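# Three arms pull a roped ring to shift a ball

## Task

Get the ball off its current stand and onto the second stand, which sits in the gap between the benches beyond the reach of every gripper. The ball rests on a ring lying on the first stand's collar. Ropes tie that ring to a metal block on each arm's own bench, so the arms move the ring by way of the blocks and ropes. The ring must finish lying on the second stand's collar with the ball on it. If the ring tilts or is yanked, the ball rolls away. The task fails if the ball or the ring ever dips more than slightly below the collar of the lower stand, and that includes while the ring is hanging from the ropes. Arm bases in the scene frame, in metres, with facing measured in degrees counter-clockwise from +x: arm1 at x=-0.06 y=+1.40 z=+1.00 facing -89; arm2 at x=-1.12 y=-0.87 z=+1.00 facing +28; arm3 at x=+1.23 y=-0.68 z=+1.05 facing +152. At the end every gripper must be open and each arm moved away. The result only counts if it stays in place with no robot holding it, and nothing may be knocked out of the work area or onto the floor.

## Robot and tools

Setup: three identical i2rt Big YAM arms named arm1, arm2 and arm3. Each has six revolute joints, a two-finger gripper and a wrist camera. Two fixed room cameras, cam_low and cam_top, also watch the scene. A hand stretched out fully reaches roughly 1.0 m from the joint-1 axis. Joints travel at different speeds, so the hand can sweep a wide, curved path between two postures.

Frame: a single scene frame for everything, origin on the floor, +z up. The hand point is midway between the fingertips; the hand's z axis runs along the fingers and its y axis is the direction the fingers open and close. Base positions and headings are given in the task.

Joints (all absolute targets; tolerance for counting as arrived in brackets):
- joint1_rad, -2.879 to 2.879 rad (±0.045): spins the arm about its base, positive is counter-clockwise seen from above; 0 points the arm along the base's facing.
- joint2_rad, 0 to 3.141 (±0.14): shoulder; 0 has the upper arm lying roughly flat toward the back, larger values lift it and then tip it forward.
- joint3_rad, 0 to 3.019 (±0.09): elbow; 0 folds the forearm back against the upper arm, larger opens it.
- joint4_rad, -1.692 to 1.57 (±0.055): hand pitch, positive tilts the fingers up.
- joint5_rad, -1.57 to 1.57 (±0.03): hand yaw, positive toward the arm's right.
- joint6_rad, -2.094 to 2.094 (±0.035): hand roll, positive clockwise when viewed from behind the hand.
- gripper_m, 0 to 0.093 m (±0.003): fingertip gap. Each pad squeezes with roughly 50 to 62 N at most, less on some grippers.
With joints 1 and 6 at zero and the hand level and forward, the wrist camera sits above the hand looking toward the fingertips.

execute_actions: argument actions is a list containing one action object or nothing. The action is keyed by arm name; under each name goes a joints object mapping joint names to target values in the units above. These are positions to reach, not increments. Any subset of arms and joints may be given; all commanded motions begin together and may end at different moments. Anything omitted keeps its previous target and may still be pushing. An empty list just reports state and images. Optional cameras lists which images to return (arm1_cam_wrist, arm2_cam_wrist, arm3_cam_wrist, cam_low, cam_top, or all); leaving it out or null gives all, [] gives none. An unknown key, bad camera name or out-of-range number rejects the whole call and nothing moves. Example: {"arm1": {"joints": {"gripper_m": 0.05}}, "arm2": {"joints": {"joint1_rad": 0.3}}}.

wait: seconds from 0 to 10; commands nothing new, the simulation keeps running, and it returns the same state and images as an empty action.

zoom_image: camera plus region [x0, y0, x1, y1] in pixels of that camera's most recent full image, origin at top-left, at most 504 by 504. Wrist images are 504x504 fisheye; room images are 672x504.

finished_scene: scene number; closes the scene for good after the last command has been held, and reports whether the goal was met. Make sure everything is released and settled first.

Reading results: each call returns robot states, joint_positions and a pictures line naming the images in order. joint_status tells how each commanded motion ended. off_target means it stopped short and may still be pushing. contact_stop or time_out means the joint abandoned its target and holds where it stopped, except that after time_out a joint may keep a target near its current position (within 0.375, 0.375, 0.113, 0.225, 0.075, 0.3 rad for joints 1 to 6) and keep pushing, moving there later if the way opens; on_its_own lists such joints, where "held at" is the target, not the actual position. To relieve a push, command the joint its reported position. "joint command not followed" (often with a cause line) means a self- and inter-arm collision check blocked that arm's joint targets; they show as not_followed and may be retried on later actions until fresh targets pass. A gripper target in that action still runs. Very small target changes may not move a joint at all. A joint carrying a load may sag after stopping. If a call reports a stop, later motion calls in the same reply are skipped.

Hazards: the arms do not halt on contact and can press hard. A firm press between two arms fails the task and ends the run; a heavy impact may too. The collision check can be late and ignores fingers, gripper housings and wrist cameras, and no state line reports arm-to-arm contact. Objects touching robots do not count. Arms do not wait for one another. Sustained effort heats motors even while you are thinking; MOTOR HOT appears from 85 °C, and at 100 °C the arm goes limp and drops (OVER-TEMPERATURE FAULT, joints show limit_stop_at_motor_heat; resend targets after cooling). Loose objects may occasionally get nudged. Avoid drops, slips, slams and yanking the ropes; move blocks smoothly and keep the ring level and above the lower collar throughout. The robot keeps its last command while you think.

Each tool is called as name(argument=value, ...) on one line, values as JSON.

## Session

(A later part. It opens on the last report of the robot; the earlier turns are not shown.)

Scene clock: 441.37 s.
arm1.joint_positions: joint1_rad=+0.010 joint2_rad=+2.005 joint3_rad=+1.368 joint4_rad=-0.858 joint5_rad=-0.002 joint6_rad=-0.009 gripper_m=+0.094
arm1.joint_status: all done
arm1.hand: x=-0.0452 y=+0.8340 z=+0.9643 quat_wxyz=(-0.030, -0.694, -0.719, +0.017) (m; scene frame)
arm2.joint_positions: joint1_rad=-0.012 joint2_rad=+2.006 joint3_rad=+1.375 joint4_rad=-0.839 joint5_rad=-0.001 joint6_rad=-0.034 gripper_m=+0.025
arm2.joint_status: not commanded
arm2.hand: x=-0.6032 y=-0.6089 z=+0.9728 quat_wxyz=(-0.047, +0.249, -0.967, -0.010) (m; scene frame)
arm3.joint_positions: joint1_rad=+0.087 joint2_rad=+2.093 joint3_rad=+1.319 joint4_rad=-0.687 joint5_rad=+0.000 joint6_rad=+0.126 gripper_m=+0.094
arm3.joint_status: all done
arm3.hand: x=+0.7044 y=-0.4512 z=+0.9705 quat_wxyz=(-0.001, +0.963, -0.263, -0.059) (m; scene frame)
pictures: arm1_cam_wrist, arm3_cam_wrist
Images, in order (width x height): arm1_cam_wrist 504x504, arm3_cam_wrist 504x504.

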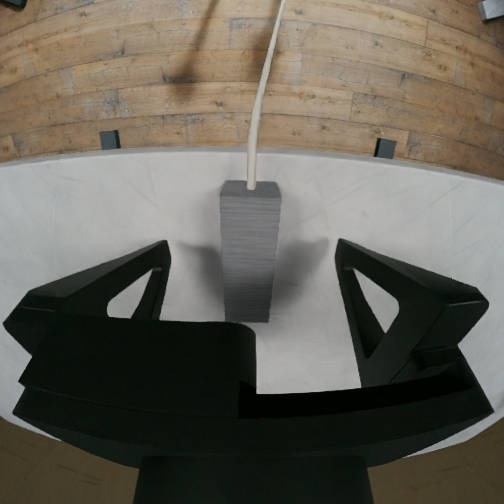

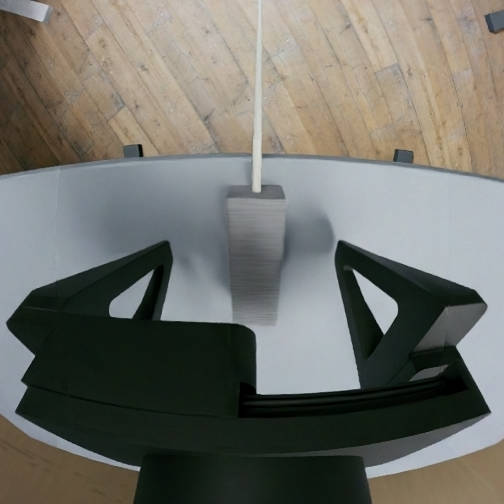

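execute_actions(actions=[{"arm1":{"joints":{"gripper_m":0.015}},"arm3":{"joints":{"gripper_m":0.015}}}])

Scene clock: 449.07 s.
arm1.joint_positions: joint1_rad=+0.010 joint2_rad=+2.005 joint3_rad=+1.368 joint4_rad=-0.857 joint5_rad=-0.002 joint6_rad=-0.008 gripper_m=+0.025
arm1.joint_status: gripper_m off_target (ended at +0.025, target +0.015)
arm1.hand: x=-0.0450 y=+0.8339 z=+0.9643 quat_wxyz=(-0.030, -0.695, -0.719, +0.018) (m; scene frame)
arm2.joint_positions: joint1_rad=-0.012 joint2_rad=+2.006 joint3_rad=+1.375 joint4_rad=-0.839 joint5_rad=-0.001 joint6_rad=-0.034 gripper_m=+0.025
arm2.joint_status: not commanded
arm2.hand: x=-0.6032 y=-0.6089 z=+0.9728 quat_wxyz=(-0.047, +0.249, -0.967, -0.010) (m; scene frame)
arm3.joint_positions: joint1_rad=+0.087 joint2_rad=+2.093 joint3_rad=+1.319 joint4_rad=-0.687 joint5_rad=+0.000 joint6_rad=+0.127 gripper_m=+0.025
arm3.joint_status: gripper_m off_target (ended at +0.025, target +0.015)
arm3.hand: x=+0.7044 y=-0.4511 z=+0.9705 quat_wxyz=(-0.001, +0.963, -0.264, -0.059) (m; scene frame)
pictures: arm1_cam_wrist, arm2_cam_wrist, arm3_cam_wrist, cam_low, cam_top
Images, in order (width x height): arm1_cam_wrist 504x504, arm2_cam_wrist 504x504, arm3_cam_wrist 504x504, cam_low 672x504, cam_top 672x504.

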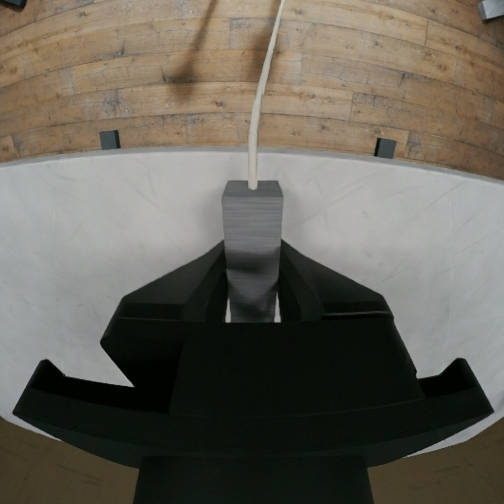

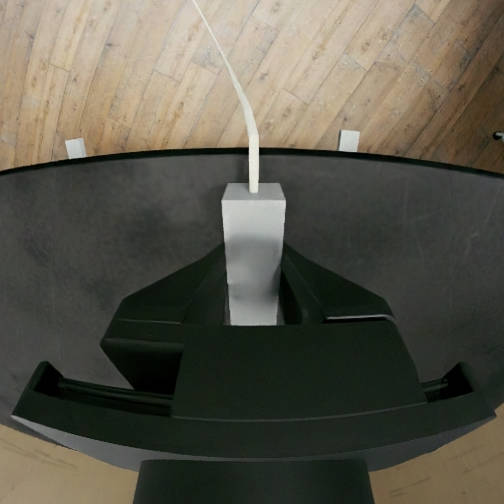

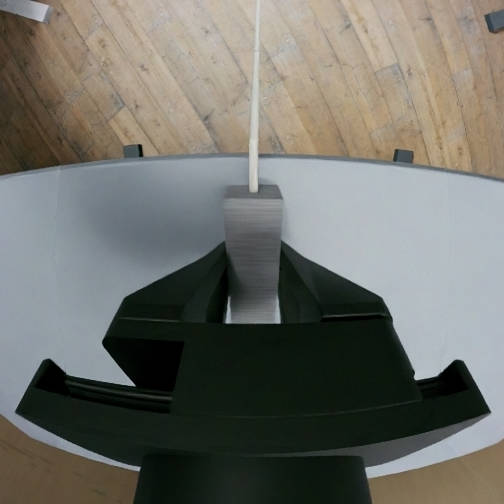

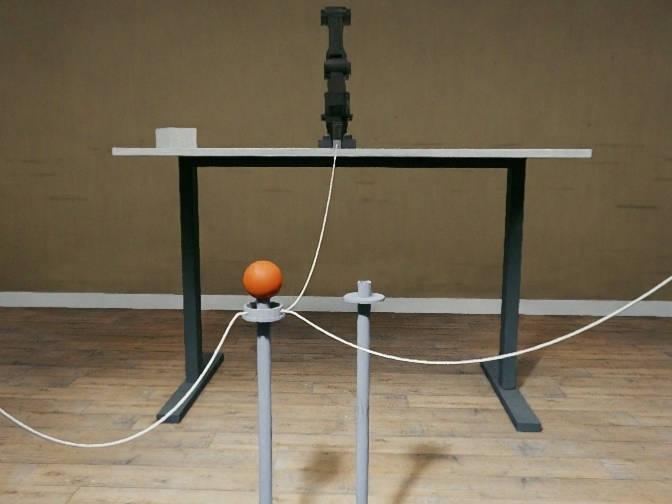

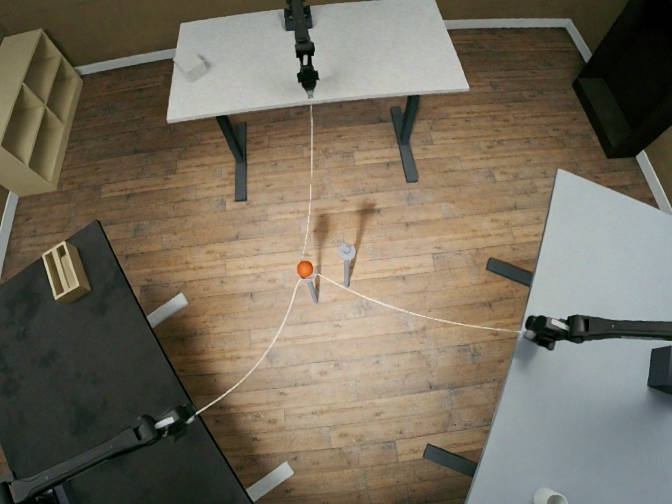

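execute_actions(actions=[{"arm1":{"joints":{"joint2_rad":1.925,"joint3_rad":1.46,"joint4_rad":-0.995}},"arm2":{"joints":{"joint1_rad":0.12,"joint2_rad":1.595,"joint3_rad":1.075,"joint4_rad":-0.93}},"arm3":{"joints":{"joint2_rad":1.89,"joint3_rad":1.436,"joint4_rad":-0.98}}}])

Scene clock: 570.43 s.
arm1.joint_positions: joint1_rad=+0.010 joint2_rad=+1.950 joint3_rad=+1.408 joint4_rad=-0.981 joint5_rad=-0.002 joint6_rad=-0.008 gripper_m=+0.025
arm1.joint_status: all done
arm1.hand: x=-0.0458 y=+0.8382 z=+1.0055 quat_wxyz=(-0.020, -0.695, -0.719, +0.007) (m; scene frame)
arm2.joint_positions: joint1_rad=+0.120 joint2_rad=+1.586 joint3_rad=+1.086 joint4_rad=-0.928 joint5_rad=-0.001 joint6_rad=-0.034 gripper_m=+0.025
arm2.joint_status: all done
arm2.hand: x=-0.7326 y=-0.6059 z=+1.0797 quat_wxyz=(-0.067, +0.312, -0.947, -0.019) (m; scene frame)
arm3.joint_positions: joint1_rad=+0.087 joint2_rad=+1.881 joint3_rad=+1.412 joint4_rad=-0.971 joint5_rad=+0.000 joint6_rad=+0.127 gripper_m=+0.025
arm3.joint_status: all done
arm3.hand: x=+0.7012 y=-0.4476 z=+1.1113 quat_wxyz=(-0.003, +0.962, -0.264, -0.070) (m; scene frame)
pictures: arm1_cam_wrist, arm2_cam_wrist, arm3_cam_wrist, cam_low, cam_top
Images, in order (width x height): arm1_cam_wrist 504x504, arm2_cam_wrist 504x504, arm3_cam_wrist 504x504, cam_low 672x504, cam_top 672x504.

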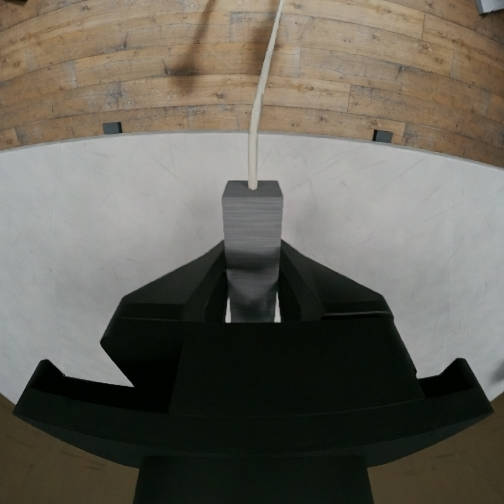

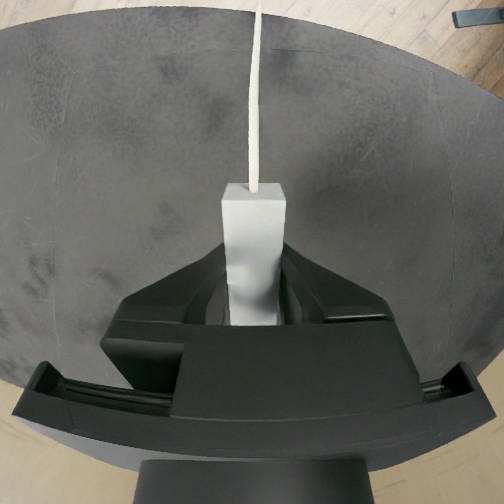

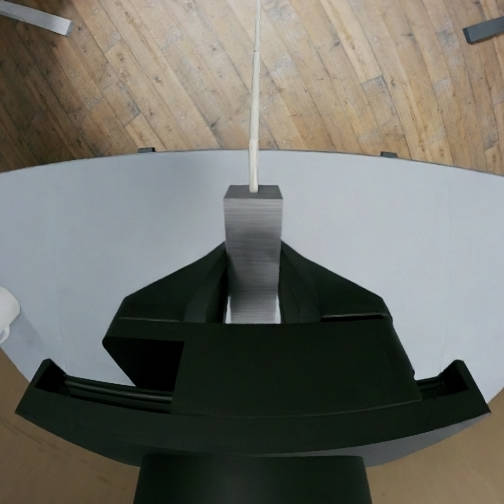

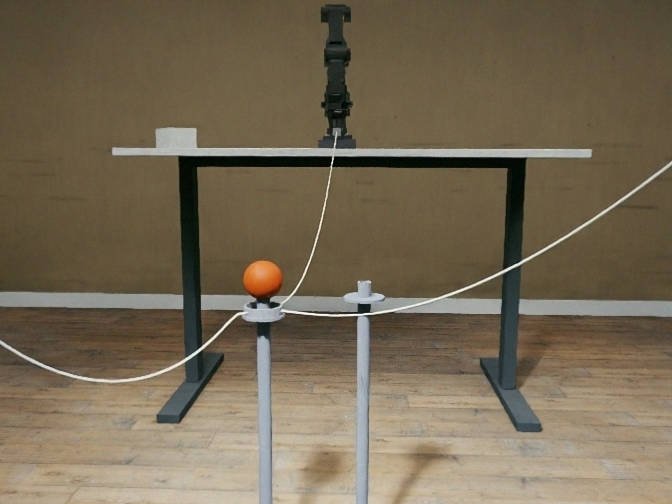

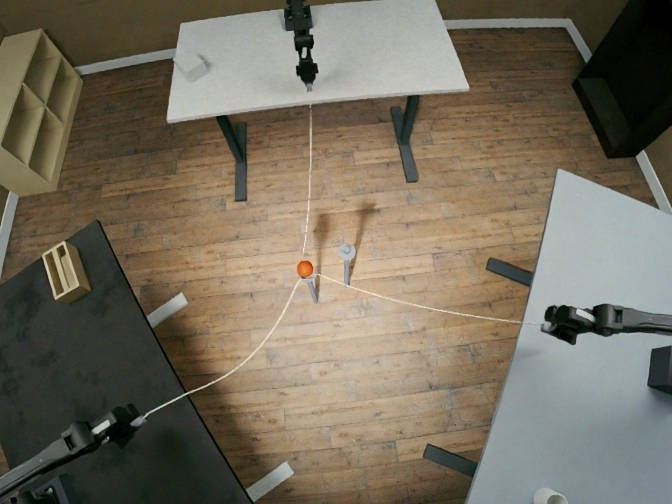

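execute_actions(actions=[{"arm1":{"joints":{"joint1_rad":-0.422,"joint3_rad":1.488}},"arm2":{"joints":{"joint1_rad":0.382,"joint2_rad":1.29,"joint3_rad":0.778,"joint4_rad":-0.975}},"arm3":{"joints":{"joint1_rad":-0.163}}}], cameras=["cam_low","cam_top"])

Scene clock: 588.80 s.
arm1.joint_positions: joint1_rad=-0.426 joint2_rad=+1.950 joint3_rad=+1.436 joint4_rad=-0.983 joint5_rad=+0.002 joint6_rad=-0.006 gripper_m=+0.025
arm1.joint_status: all done
arm1.hand: x=-0.2907 y=+0.8739 z=+1.0119 quat_wxyz=(-0.020, -0.834, -0.551, +0.023) (m; scene frame)
arm2.joint_positions: joint1_rad=+0.388 joint2_rad=+1.282 joint3_rad=+0.791 joint4_rad=-0.972 joint5_rad=-0.001 joint6_rad=-0.035 gripper_m=+0.025
arm2.joint_status: all done
arm2.hand: x=-0.8956 y=-0.6081 z=+1.0869 quat_wxyz=(-0.047, +0.436, -0.898, -0.021) (m; scene frame)
arm3.joint_positions: joint1_rad=-0.165 joint2_rad=+1.881 joint3_rad=+1.412 joint4_rad=-0.971 joint5_rad=+0.001 joint6_rad=+0.128 gripper_m=+0.025
arm3.joint_status: all done
arm3.hand: x=+0.7749 y=-0.3230 z=+1.1091 quat_wxyz=(-0.011, +0.921, -0.383, -0.067) (m; scene frame)
pictures: cam_low, cam_top
Images, in order (width x height): cam_low 672x504, cam_top 672x504.

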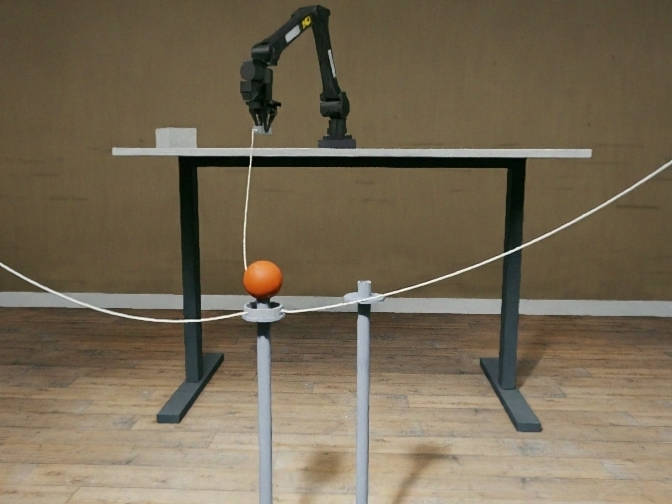

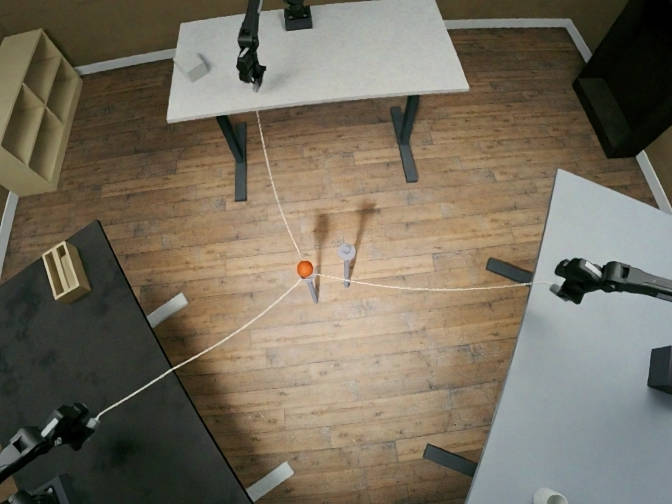

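execute_actions(actions=[])

Scene clock: 633.50 s.
arm1.joint_positions: joint1_rad=-0.426 joint2_rad=+1.950 joint3_rad=+1.436 joint4_rad=-0.983 joint5_rad=+0.002 joint6_rad=-0.006 gripper_m=+0.025
arm1.joint_status: all done
arm1.hand: x=-0.2907 y=+0.8739 z=+1.0119 quat_wxyz=(-0.020, -0.834, -0.551, +0.023) (m; scene frame)
arm2.joint_positions: joint1_rad=+0.388 joint2_rad=+1.282 joint3_rad=+0.791 joint4_rad=-0.972 joint5_rad=-0.001 joint6_rad=-0.035 gripper_m=+0.025
arm2.joint_status: all done
arm2.hand: x=-0.8956 y=-0.6081 z=+1.0869 quat_wxyz=(-0.047, +0.436, -0.898, -0.021) (m; scene frame)
arm3.joint_positions: joint1_rad=-0.165 joint2_rad=+1.881 joint3_rad=+1.412 joint4_rad=-0.971 joint5_rad=+0.001 joint6_rad=+0.128 gripper_m=+0.025
arm3.joint_status: all done
arm3.hand: x=+0.7749 y=-0.3230 z=+1.1091 quat_wxyz=(-0.011, +0.921, -0.383, -0.067) (m; scene frame)
pictures: arm1_cam_wrist, arm2_cam_wrist, arm3_cam_wrist, cam_low, cam_top
Images, in order (width x height): arm1_cam_wrist 504x504, arm2_cam_wrist 504x504, arm3_cam_wrist 504x504, cam_low 672x504, cam_top 672x504.

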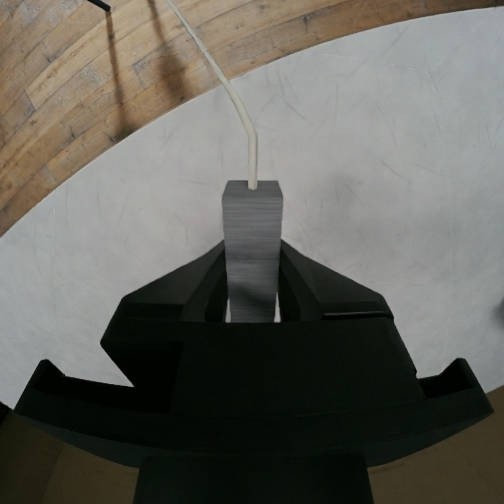

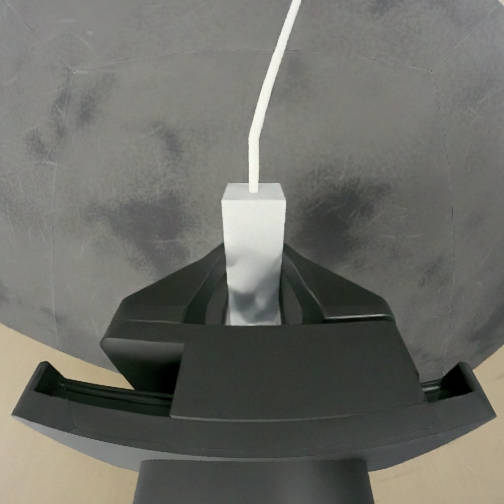

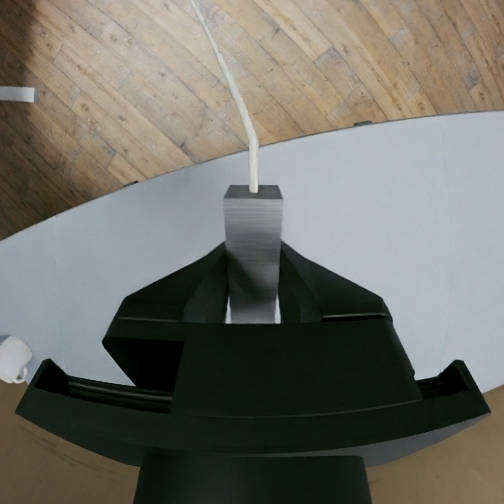

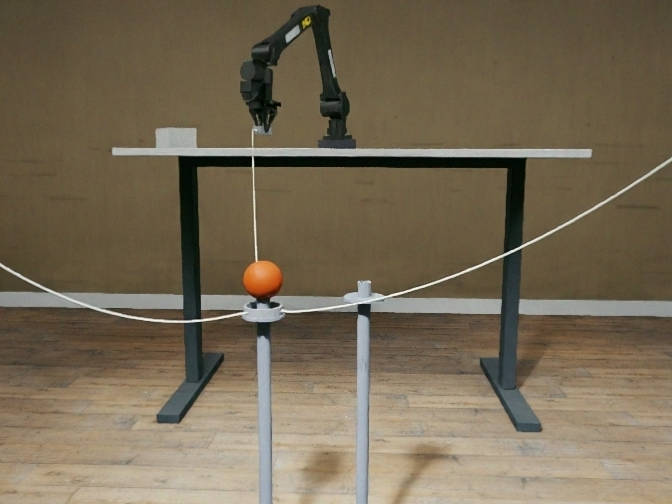

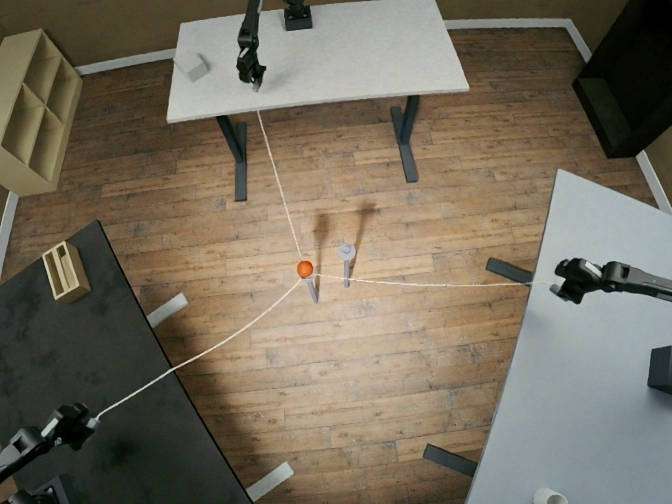

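zoom_image(camera="cam_top", region=[200, 60, 380, 300])

zoom_image(camera="cam_low", region=[200, 240, 330, 340])

Region (200, 60, 380, 300) of cam_top's 672x504 image, scaled by 2.100, with more detail than that image has; it fills the left 378 columns of this view, and the rest is white.

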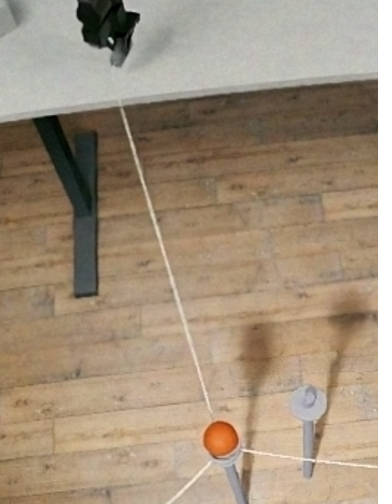

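Region (200, 240, 330, 340) of cam_low's 672x504 image, scaled by 3.877, with more detail than that image has; it fills the top 388 rows of this view, and the rest is white.

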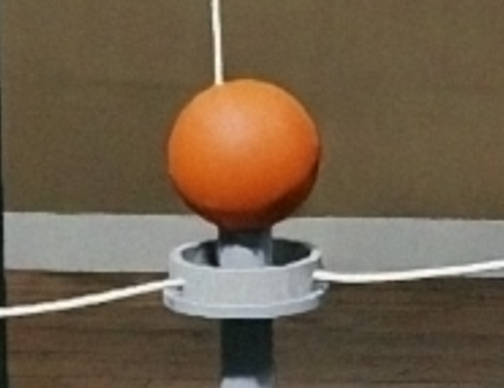

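execute_actions(actions=[{"arm1":{"joints":{"joint1_rad":-0.38,"joint2_rad":1.892,"joint4_rad":-1.067}},"arm2":{"joints":{"joint2_rad":1.232,"joint4_rad":-1.022}},"arm3":{"joints":{"joint1_rad":-0.134,"joint4_rad":-1.06}}}], cameras=["cam_low","cam_top"])

Scene clock: 695.60 s.
arm1.joint_positions: joint1_rad=-0.386 joint2_rad=+1.928 joint3_rad=+1.436 joint4_rad=-1.052 joint5_rad=+0.002 joint6_rad=-0.006 gripper_m=+0.025
arm1.joint_status: all done
arm1.hand: x=-0.2644 y=+0.8789 z=+1.0236 quat_wxyz=(-0.007, -0.823, -0.567, +0.003) (m; scene frame)
arm2.joint_positions: joint1_rad=+0.388 joint2_rad=+1.233 joint3_rad=+0.788 joint4_rad=-1.014 joint5_rad=-0.001 joint6_rad=-0.035 gripper_m=+0.025
arm2.joint_status: all done
arm2.hand: x=-0.9018 y=-0.6154 z=+1.1000 quat_wxyz=(-0.049, +0.436, -0.898, -0.022) (m; scene frame)
arm3.joint_positions: joint1_rad=-0.139 joint2_rad=+1.881 joint3_rad=+1.412 joint4_rad=-1.050 joint5_rad=+0.001 joint6_rad=+0.128 gripper_m=+0.025
arm3.joint_status: all done
arm3.hand: x=+0.7816 y=-0.3462 z=+1.1074 quat_wxyz=(+0.000, +0.928, -0.372, -0.030) (m; scene frame)
pictures: cam_low, cam_top
Images, in order (width x height): cam_low 672x504, cam_top 672x504.

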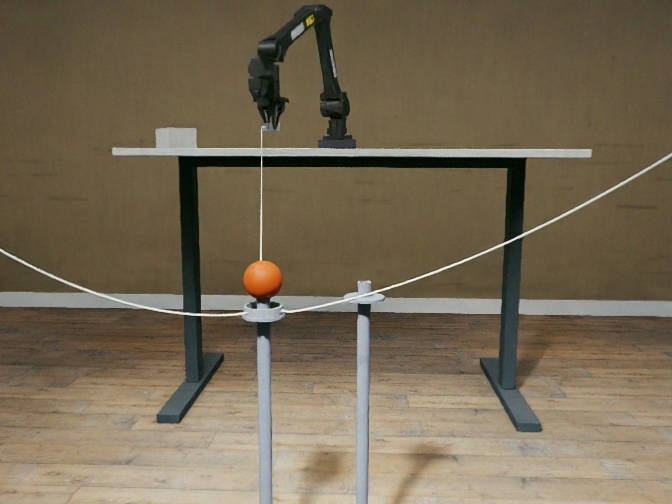

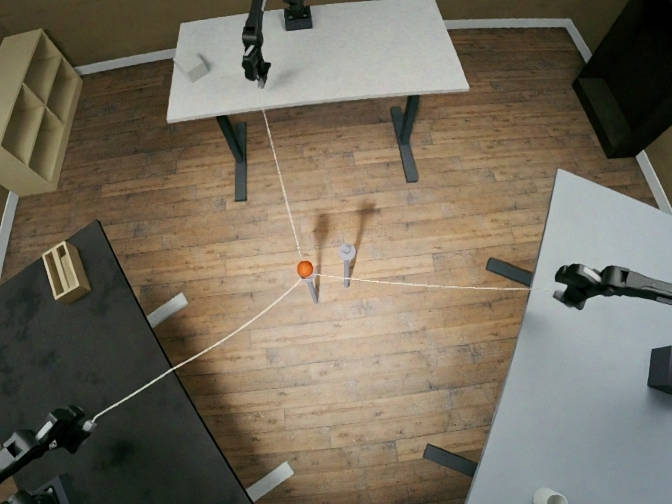

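execute_actions(actions=[{"arm1":{"joints":{"joint2_rad":1.85}},"arm2":{"joints":{"joint2_rad":1.15}}}], cameras=["cam_low","cam_top"])

Scene clock: 718.70 s.
arm1.joint_positions: joint1_rad=-0.386 joint2_rad=+1.877 joint3_rad=+1.436 joint4_rad=-1.053 joint5_rad=+0.002 joint6_rad=-0.006 gripper_m=+0.025
arm1.joint_status: all done
arm1.hand: x=-0.2662 y=+0.8750 z=+1.0512 quat_wxyz=(-0.021, -0.823, -0.567, +0.024) (m; scene frame)
arm2.joint_positions: joint1_rad=+0.388 joint2_rad=+1.145 joint3_rad=+0.788 joint4_rad=-1.015 joint5_rad=-0.001 joint6_rad=-0.035 gripper_m=+0.025
arm2.joint_status: all done
arm2.hand: x=-0.9009 y=-0.6145 z=+1.1275 quat_wxyz=(-0.089, +0.435, -0.895, -0.040) (m; scene frame)
arm3.joint_positions: joint1_rad=-0.139 joint2_rad=+1.881 joint3_rad=+1.412 joint4_rad=-1.050 joint5_rad=+0.001 joint6_rad=+0.128 gripper_m=+0.025
arm3.joint_status: not commanded
arm3.hand: x=+0.7816 y=-0.3462 z=+1.1074 quat_wxyz=(+0.000, +0.928, -0.372, -0.030) (m; scene frame)
pictures: cam_low, cam_top
Images, in order (width x height): cam_low 672x504, cam_top 672x504.

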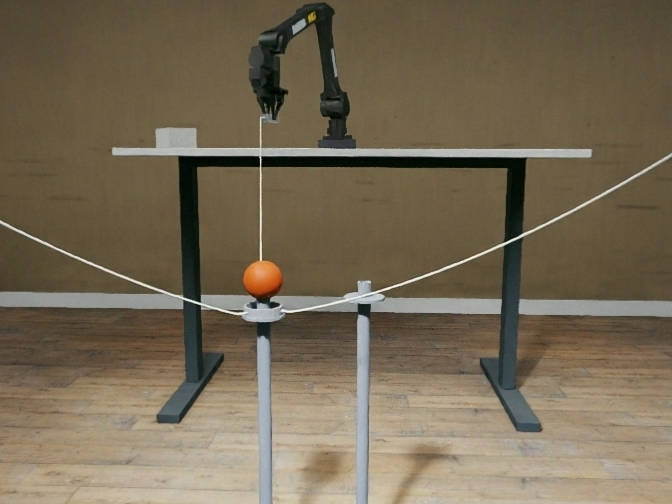

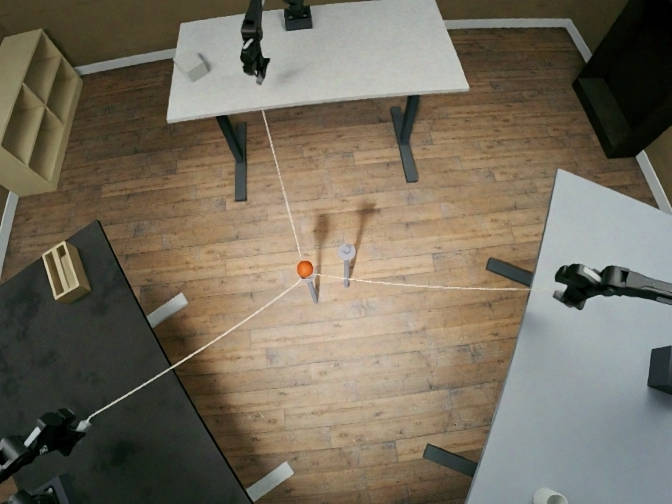

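zoom_image(camera="cam_low", region=[190, 240, 340, 340])

zoom_image(camera="cam_top", region=[270, 225, 370, 315])

Region (190, 240, 340, 340) of cam_low's 672x504 image, scaled by 3.360, with more detail than that image has.

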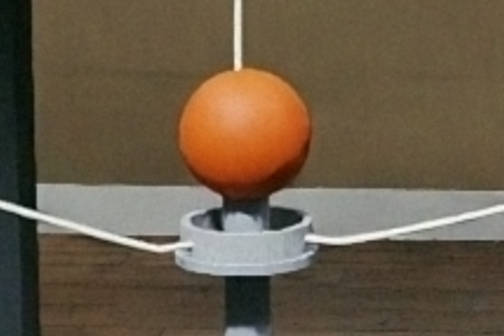

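Region (270, 225, 370, 315) of cam_top's 672x504 image, scaled by 5.040, with more detail than that image has; it fills the top 454 rows of this view, and the rest is white.

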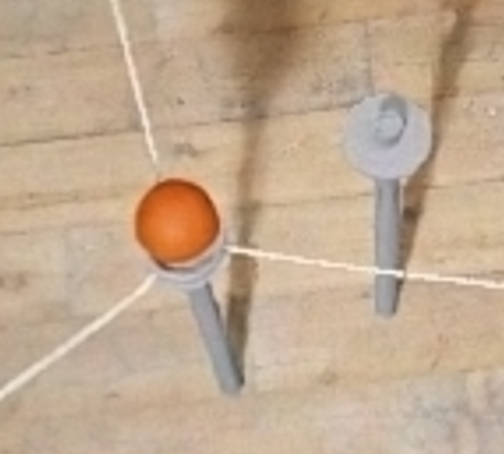

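execute_actions(actions=[{"arm1":{"joints":{"joint2_rad":1.805}},"arm2":{"joints":{"joint2_rad":1.108}},"arm3":{"joints":{"joint2_rad":1.826}}}], cameras=["cam_low","cam_top"])

zoom_image(camera="cam_low", region=[190, 230, 340, 340])

zoom_image(camera="cam_top", region=[270, 225, 370, 315])

Scene clock: 757.10 s.
arm1.joint_positions: joint1_rad=-0.386 joint2_rad=+1.834 joint3_rad=+1.436 joint4_rad=-1.053 joint5_rad=+0.002 joint6_rad=-0.006 gripper_m=+0.025
arm1.joint_status: all done
arm1.hand: x=-0.2675 y=+0.8725 z=+1.0746 quat_wxyz=(-0.033, -0.822, -0.566, +0.041) (m; scene frame)
arm2.joint_positions: joint1_rad=+0.388 joint2_rad=+1.115 joint3_rad=+0.788 joint4_rad=-1.015 joint5_rad=-0.001 joint6_rad=-0.035 gripper_m=+0.025
arm2.joint_status: all done
arm2.hand: x=-0.9010 y=-0.6145 z=+1.1369 quat_wxyz=(-0.103, +0.434, -0.894, -0.046) (m; scene frame)
arm3.joint_positions: joint1_rad=-0.139 joint2_rad=+1.854 joint3_rad=+1.412 joint4_rad=-1.050 joint5_rad=+0.001 joint6_rad=+0.128 gripper_m=+0.025
arm3.joint_status: all done
arm3.hand: x=+0.7803 y=-0.3449 z=+1.1217 quat_wxyz=(-0.003, +0.927, -0.372, -0.043) (m; scene frame)
pictures: cam_low, cam_top
Images, in order (width x height): cam_low 672x504, cam_top 672x504.

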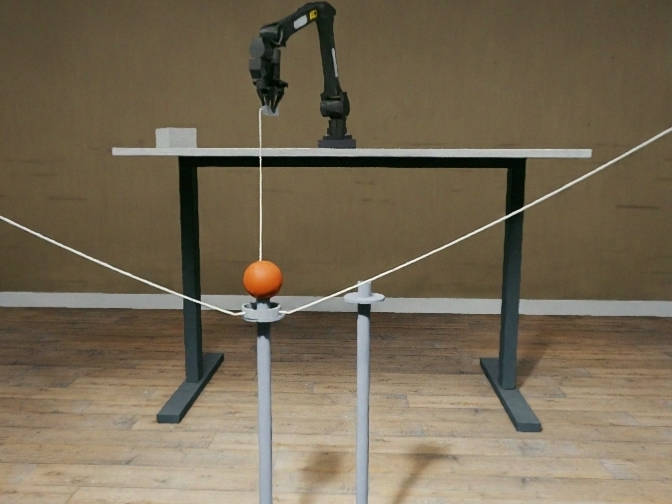

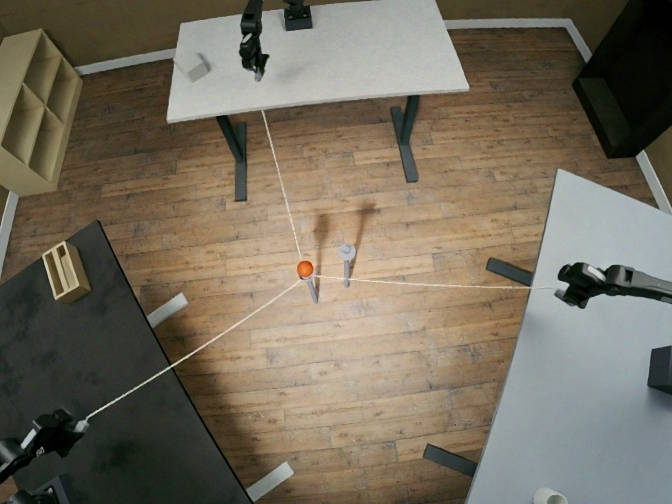

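Region (190, 230, 340, 340) of cam_low's 672x504 image, scaled by 3.360, with more detail than that image has; it fills the top 370 rows of this view, and the rest is white.

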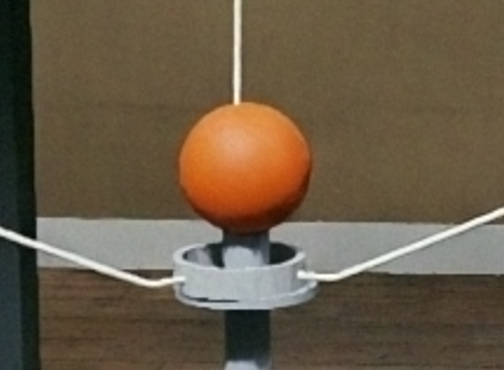

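Region (270, 225, 370, 315) of cam_top's 672x504 image, scaled by 5.040, with more detail than that image has; it fills the top 454 rows of this view, and the rest is white.

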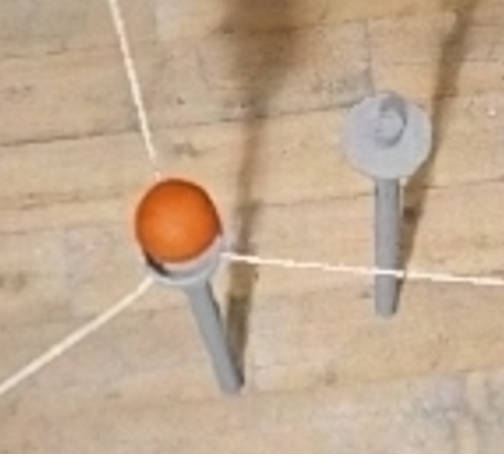

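execute_actions(actions=[{"arm1":{"joints":{"joint2_rad":1.762}},"arm3":{"joints":{"joint2_rad":1.793}}}], cameras=["cam_low","cam_top"])

zoom_image(camera="cam_low", region=[190, 230, 340, 340])

zoom_image(camera="cam_top", region=[270, 225, 370, 315])

Scene clock: 773.27 s.
arm1.joint_positions: joint1_rad=-0.386 joint2_rad=+1.791 joint3_rad=+1.436 joint4_rad=-1.053 joint5_rad=+0.002 joint6_rad=-0.006 gripper_m=+0.025
arm1.joint_status: all done
arm1.hand: x=-0.2683 y=+0.8710 z=+1.0982 quat_wxyz=(-0.045, -0.821, -0.566, +0.059) (m; scene frame)
arm2.joint_positions: joint1_rad=+0.388 joint2_rad=+1.115 joint3_rad=+0.788 joint4_rad=-1.015 joint5_rad=-0.001 joint6_rad=-0.035 gripper_m=+0.025
arm2.joint_status: not commanded
arm2.hand: x=-0.9010 y=-0.6145 z=+1.1369 quat_wxyz=(-0.103, +0.434, -0.894, -0.046) (m; scene frame)
arm3.joint_positions: joint1_rad=-0.139 joint2_rad=+1.821 joint3_rad=+1.412 joint4_rad=-1.050 joint5_rad=+0.001 joint6_rad=+0.128 gripper_m=+0.025
arm3.joint_status: all done
arm3.hand: x=+0.7790 y=-0.3437 z=+1.1398 quat_wxyz=(-0.008, +0.927, -0.371, -0.059) (m; scene frame)
pictures: cam_low, cam_top
Images, in order (width x height): cam_low 672x504, cam_top 672x504.

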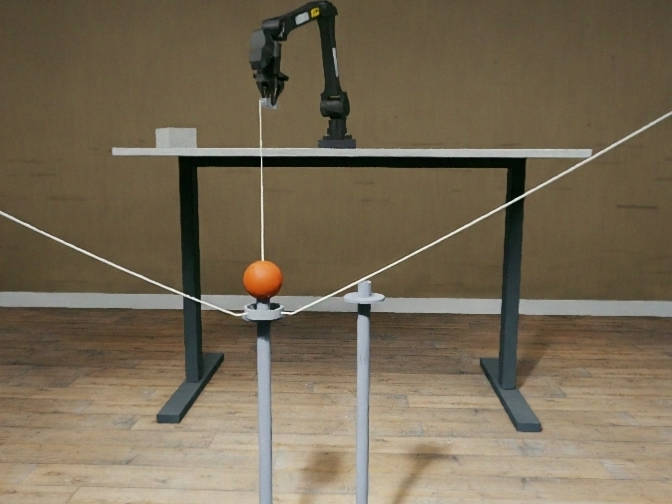

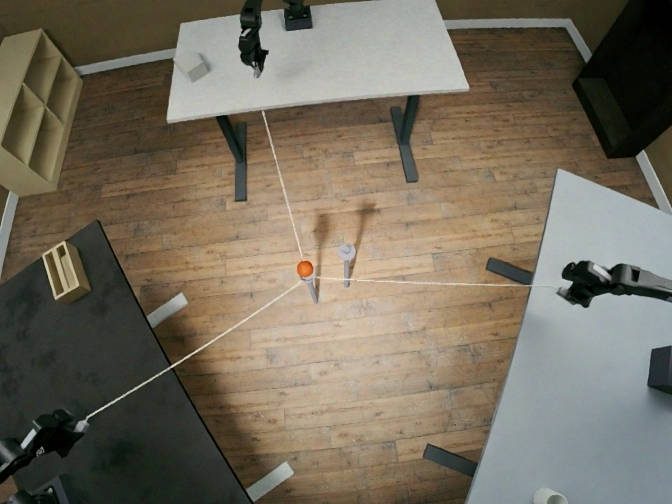

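Region (190, 230, 340, 340) of cam_low's 672x504 image, scaled by 3.360, with more detail than that image has; it fills the top 370 rows of this view, and the rest is white.

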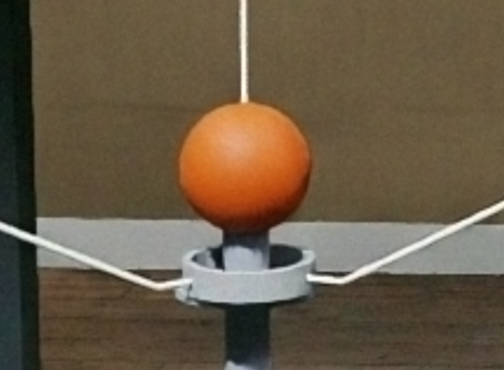

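Region (270, 225, 370, 315) of cam_top's 672x504 image, scaled by 5.040, with more detail than that image has; it fills the top 454 rows of this view, and the rest is white.

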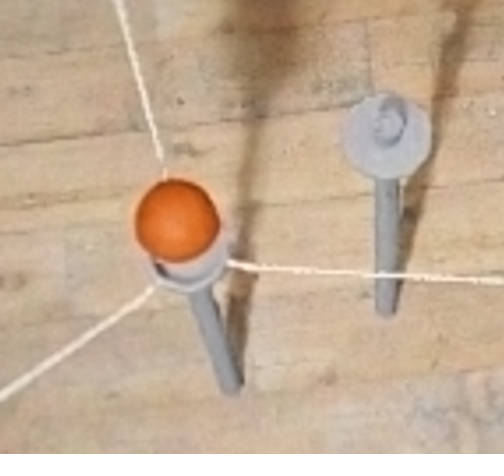

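execute_actions(actions=[])

Scene clock: 803.33 s.
arm1.joint_positions: joint1_rad=-0.386 joint2_rad=+1.791 joint3_rad=+1.436 joint4_rad=-1.053 joint5_rad=+0.002 joint6_rad=-0.006 gripper_m=+0.025
arm1.joint_status: all done
arm1.hand: x=-0.2683 y=+0.8710 z=+1.0982 quat_wxyz=(-0.045, -0.821, -0.566, +0.059) (m; scene frame)
arm2.joint_positions: joint1_rad=+0.388 joint2_rad=+1.115 joint3_rad=+0.788 joint4_rad=-1.015 joint5_rad=-0.001 joint6_rad=-0.035 gripper_m=+0.025
arm2.joint_status: not commanded
arm2.hand: x=-0.9010 y=-0.6145 z=+1.1369 quat_wxyz=(-0.103, +0.434, -0.894, -0.046) (m; scene frame)
arm3.joint_positions: joint1_rad=-0.139 joint2_rad=+1.821 joint3_rad=+1.412 joint4_rad=-1.050 joint5_rad=+0.001 joint6_rad=+0.128 gripper_m=+0.025
arm3.joint_status: all done
arm3.hand: x=+0.7790 y=-0.3437 z=+1.1398 quat_wxyz=(-0.008, +0.927, -0.371, -0.059) (m; scene frame)
pictures: arm1_cam_wrist, arm2_cam_wrist, arm3_cam_wrist, cam_low, cam_top
Images, in order (width x height): arm1_cam_wrist 504x504, arm2_cam_wrist 504x504, arm3_cam_wrist 504x504, cam_low 672x504, cam_top 672x504.

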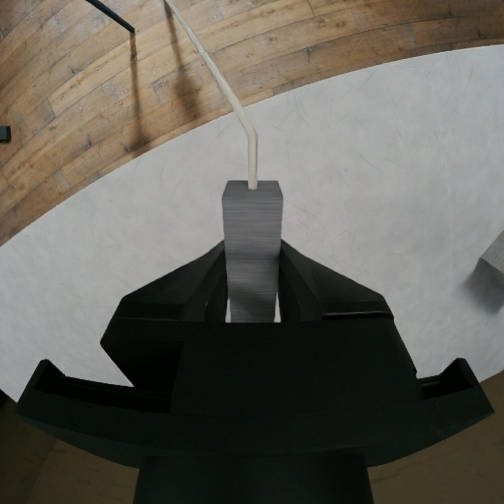

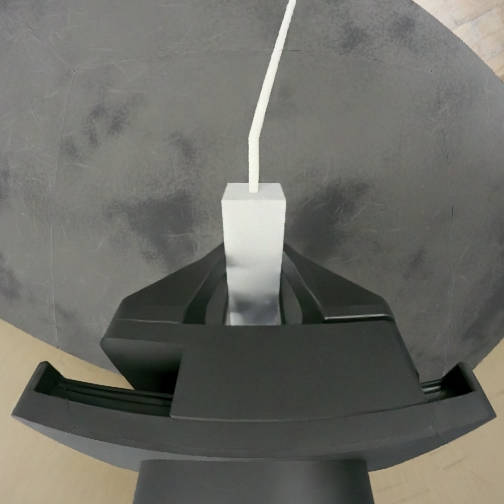

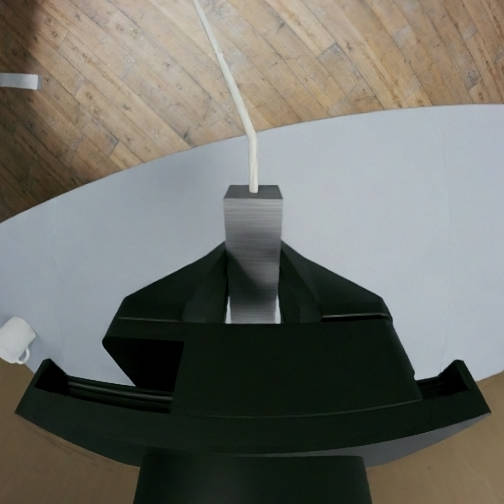

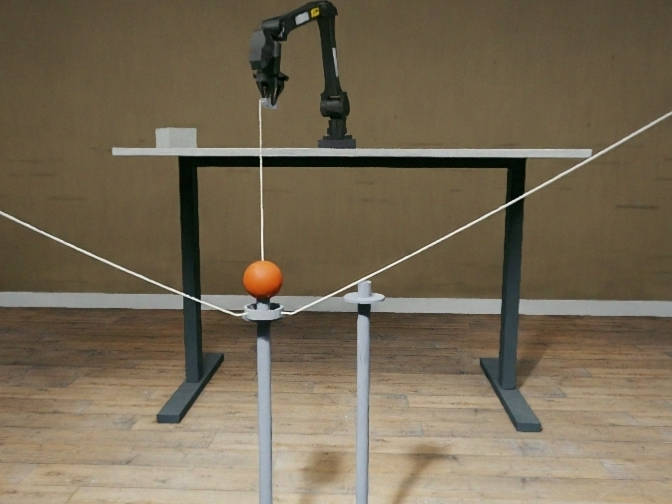

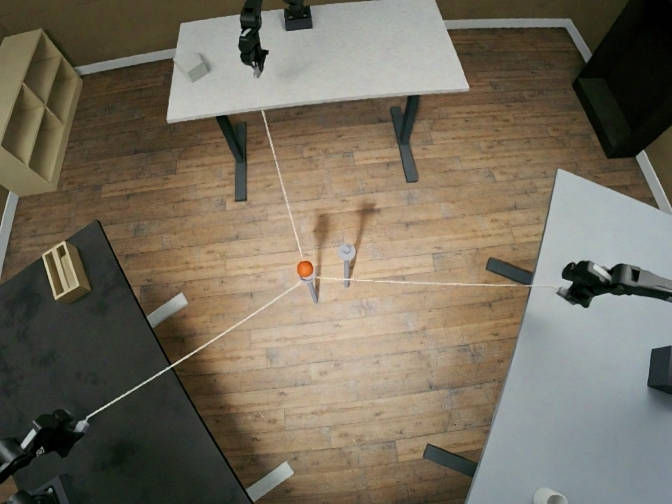

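execute_actions(actions=[{"arm1":{"joints":{"joint2_rad":1.72}}}], cameras=["cam_low","cam_top"])

zoom_image(camera="cam_low", region=[190, 230, 340, 340])

Scene clock: 808.80 s.
arm1.joint_positions: joint1_rad=-0.386 joint2_rad=+1.754 joint3_rad=+1.436 joint4_rad=-1.053 joint5_rad=+0.000 joint6_rad=-0.006 gripper_m=+0.025
arm1.joint_status: all done
arm1.hand: x=-0.2685 y=+0.8704 z=+1.1182 quat_wxyz=(-0.056, -0.820, -0.565, +0.074) (m; scene frame)
arm2.joint_positions: joint1_rad=+0.388 joint2_rad=+1.115 joint3_rad=+0.788 joint4_rad=-1.015 joint5_rad=-0.001 joint6_rad=-0.035 gripper_m=+0.025
arm2.joint_status: not commanded
arm2.hand: x=-0.9010 y=-0.6145 z=+1.1369 quat_wxyz=(-0.103, +0.434, -0.894, -0.046) (m; scene frame)
arm3.joint_positions: joint1_rad=-0.139 joint2_rad=+1.821 joint3_rad=+1.412 joint4_rad=-1.050 joint5_rad=+0.001 joint6_rad=+0.128 gripper_m=+0.025
arm3.joint_status: not commanded
arm3.hand: x=+0.7790 y=-0.3437 z=+1.1398 quat_wxyz=(-0.007, +0.927, -0.371, -0.059) (m; scene frame)
pictures: cam_low, cam_top
Images, in order (width x height): cam_low 672x504, cam_top 672x504.

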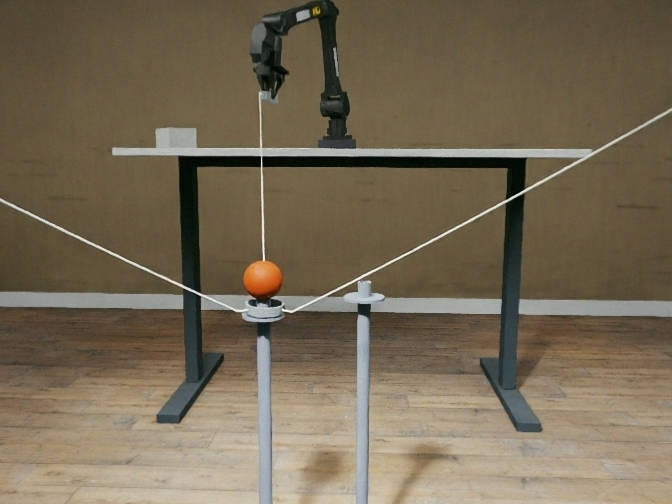

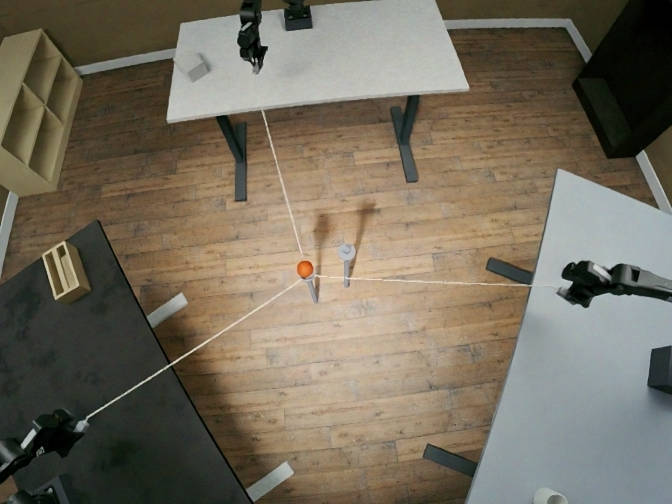

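Region (190, 230, 340, 340) of cam_low's 672x504 image, scaled by 3.360, with more detail than that image has; it fills the top 370 rows of this view, and the rest is white.

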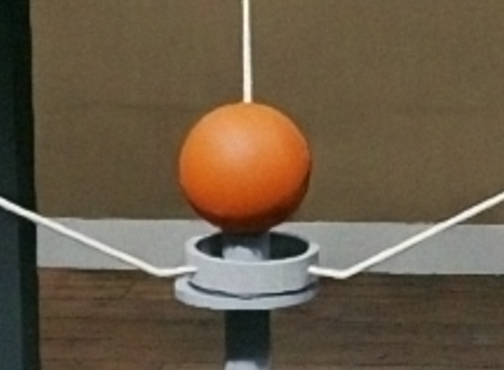

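execute_actions(actions=[{"arm1":{"joints":{"joint2_rad":1.687}},"arm2":{"joints":{"joint2_rad":1.049}},"arm3":{"joints":{"joint2_rad":1.768}}}], cameras=["cam_low","cam_top"])

zoom_image(camera="cam_low", region=[190, 230, 340, 340])

Scene clock: 831.17 s.
arm1.joint_positions: joint1_rad=-0.386 joint2_rad=+1.723 joint3_rad=+1.436 joint4_rad=-1.053 joint5_rad=+0.000 joint6_rad=-0.006 gripper_m=+0.025
arm1.joint_status: all done
arm1.hand: x=-0.2687 y=+0.8704 z=+1.1353 quat_wxyz=(-0.065, -0.819, -0.564, +0.087) (m; scene frame)
arm2.joint_positions: joint1_rad=+0.388 joint2_rad=+1.050 joint3_rad=+0.788 joint4_rad=-1.015 joint5_rad=-0.001 joint6_rad=-0.035 gripper_m=+0.025
arm2.joint_status: all done
arm2.hand: x=-0.9016 y=-0.6153 z=+1.1570 quat_wxyz=(-0.132, +0.432, -0.890, -0.059) (m; scene frame)
arm3.joint_positions: joint1_rad=-0.139 joint2_rad=+1.801 joint3_rad=+1.412 joint4_rad=-1.050 joint5_rad=+0.001 joint6_rad=+0.128 gripper_m=+0.025
arm3.joint_status: all done
arm3.hand: x=+0.7785 y=-0.3431 z=+1.1504 quat_wxyz=(-0.010, +0.926, -0.371, -0.068) (m; scene frame)
pictures: cam_low, cam_top
Images, in order (width x height): cam_low 672x504, cam_top 672x504.

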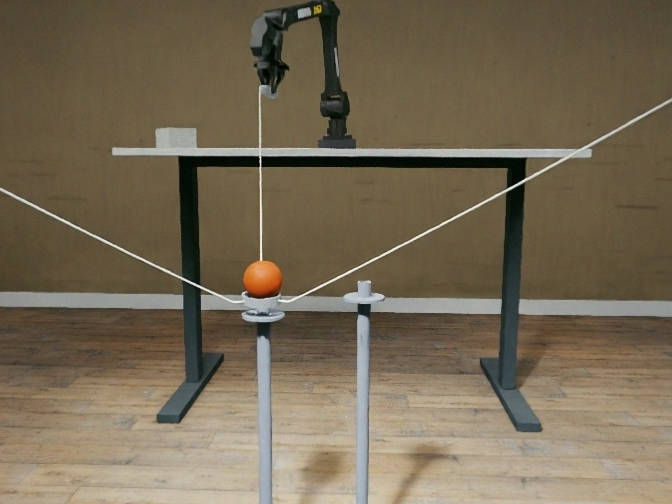

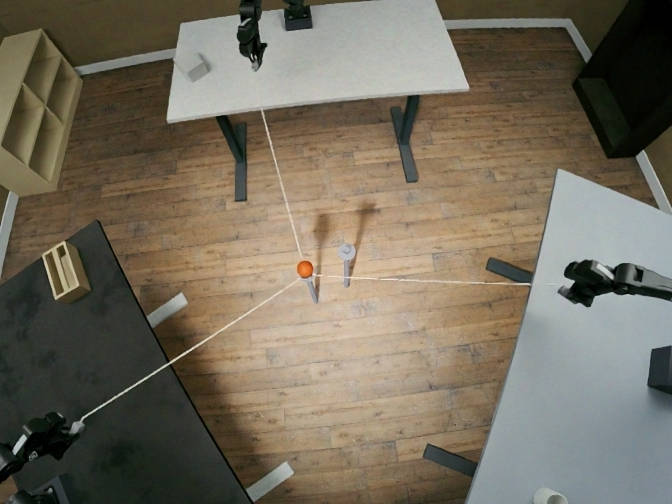

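Region (190, 230, 340, 340) of cam_low's 672x504 image, scaled by 3.360, with more detail than that image has; it fills the top 370 rows of this view, and the rest is white.

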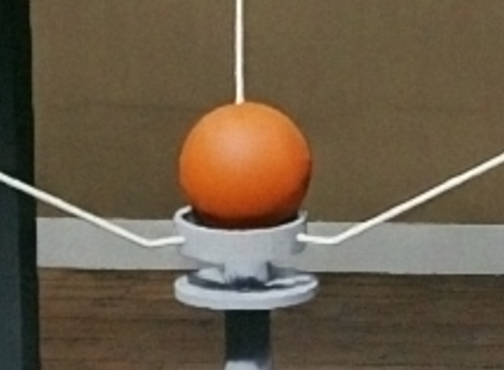

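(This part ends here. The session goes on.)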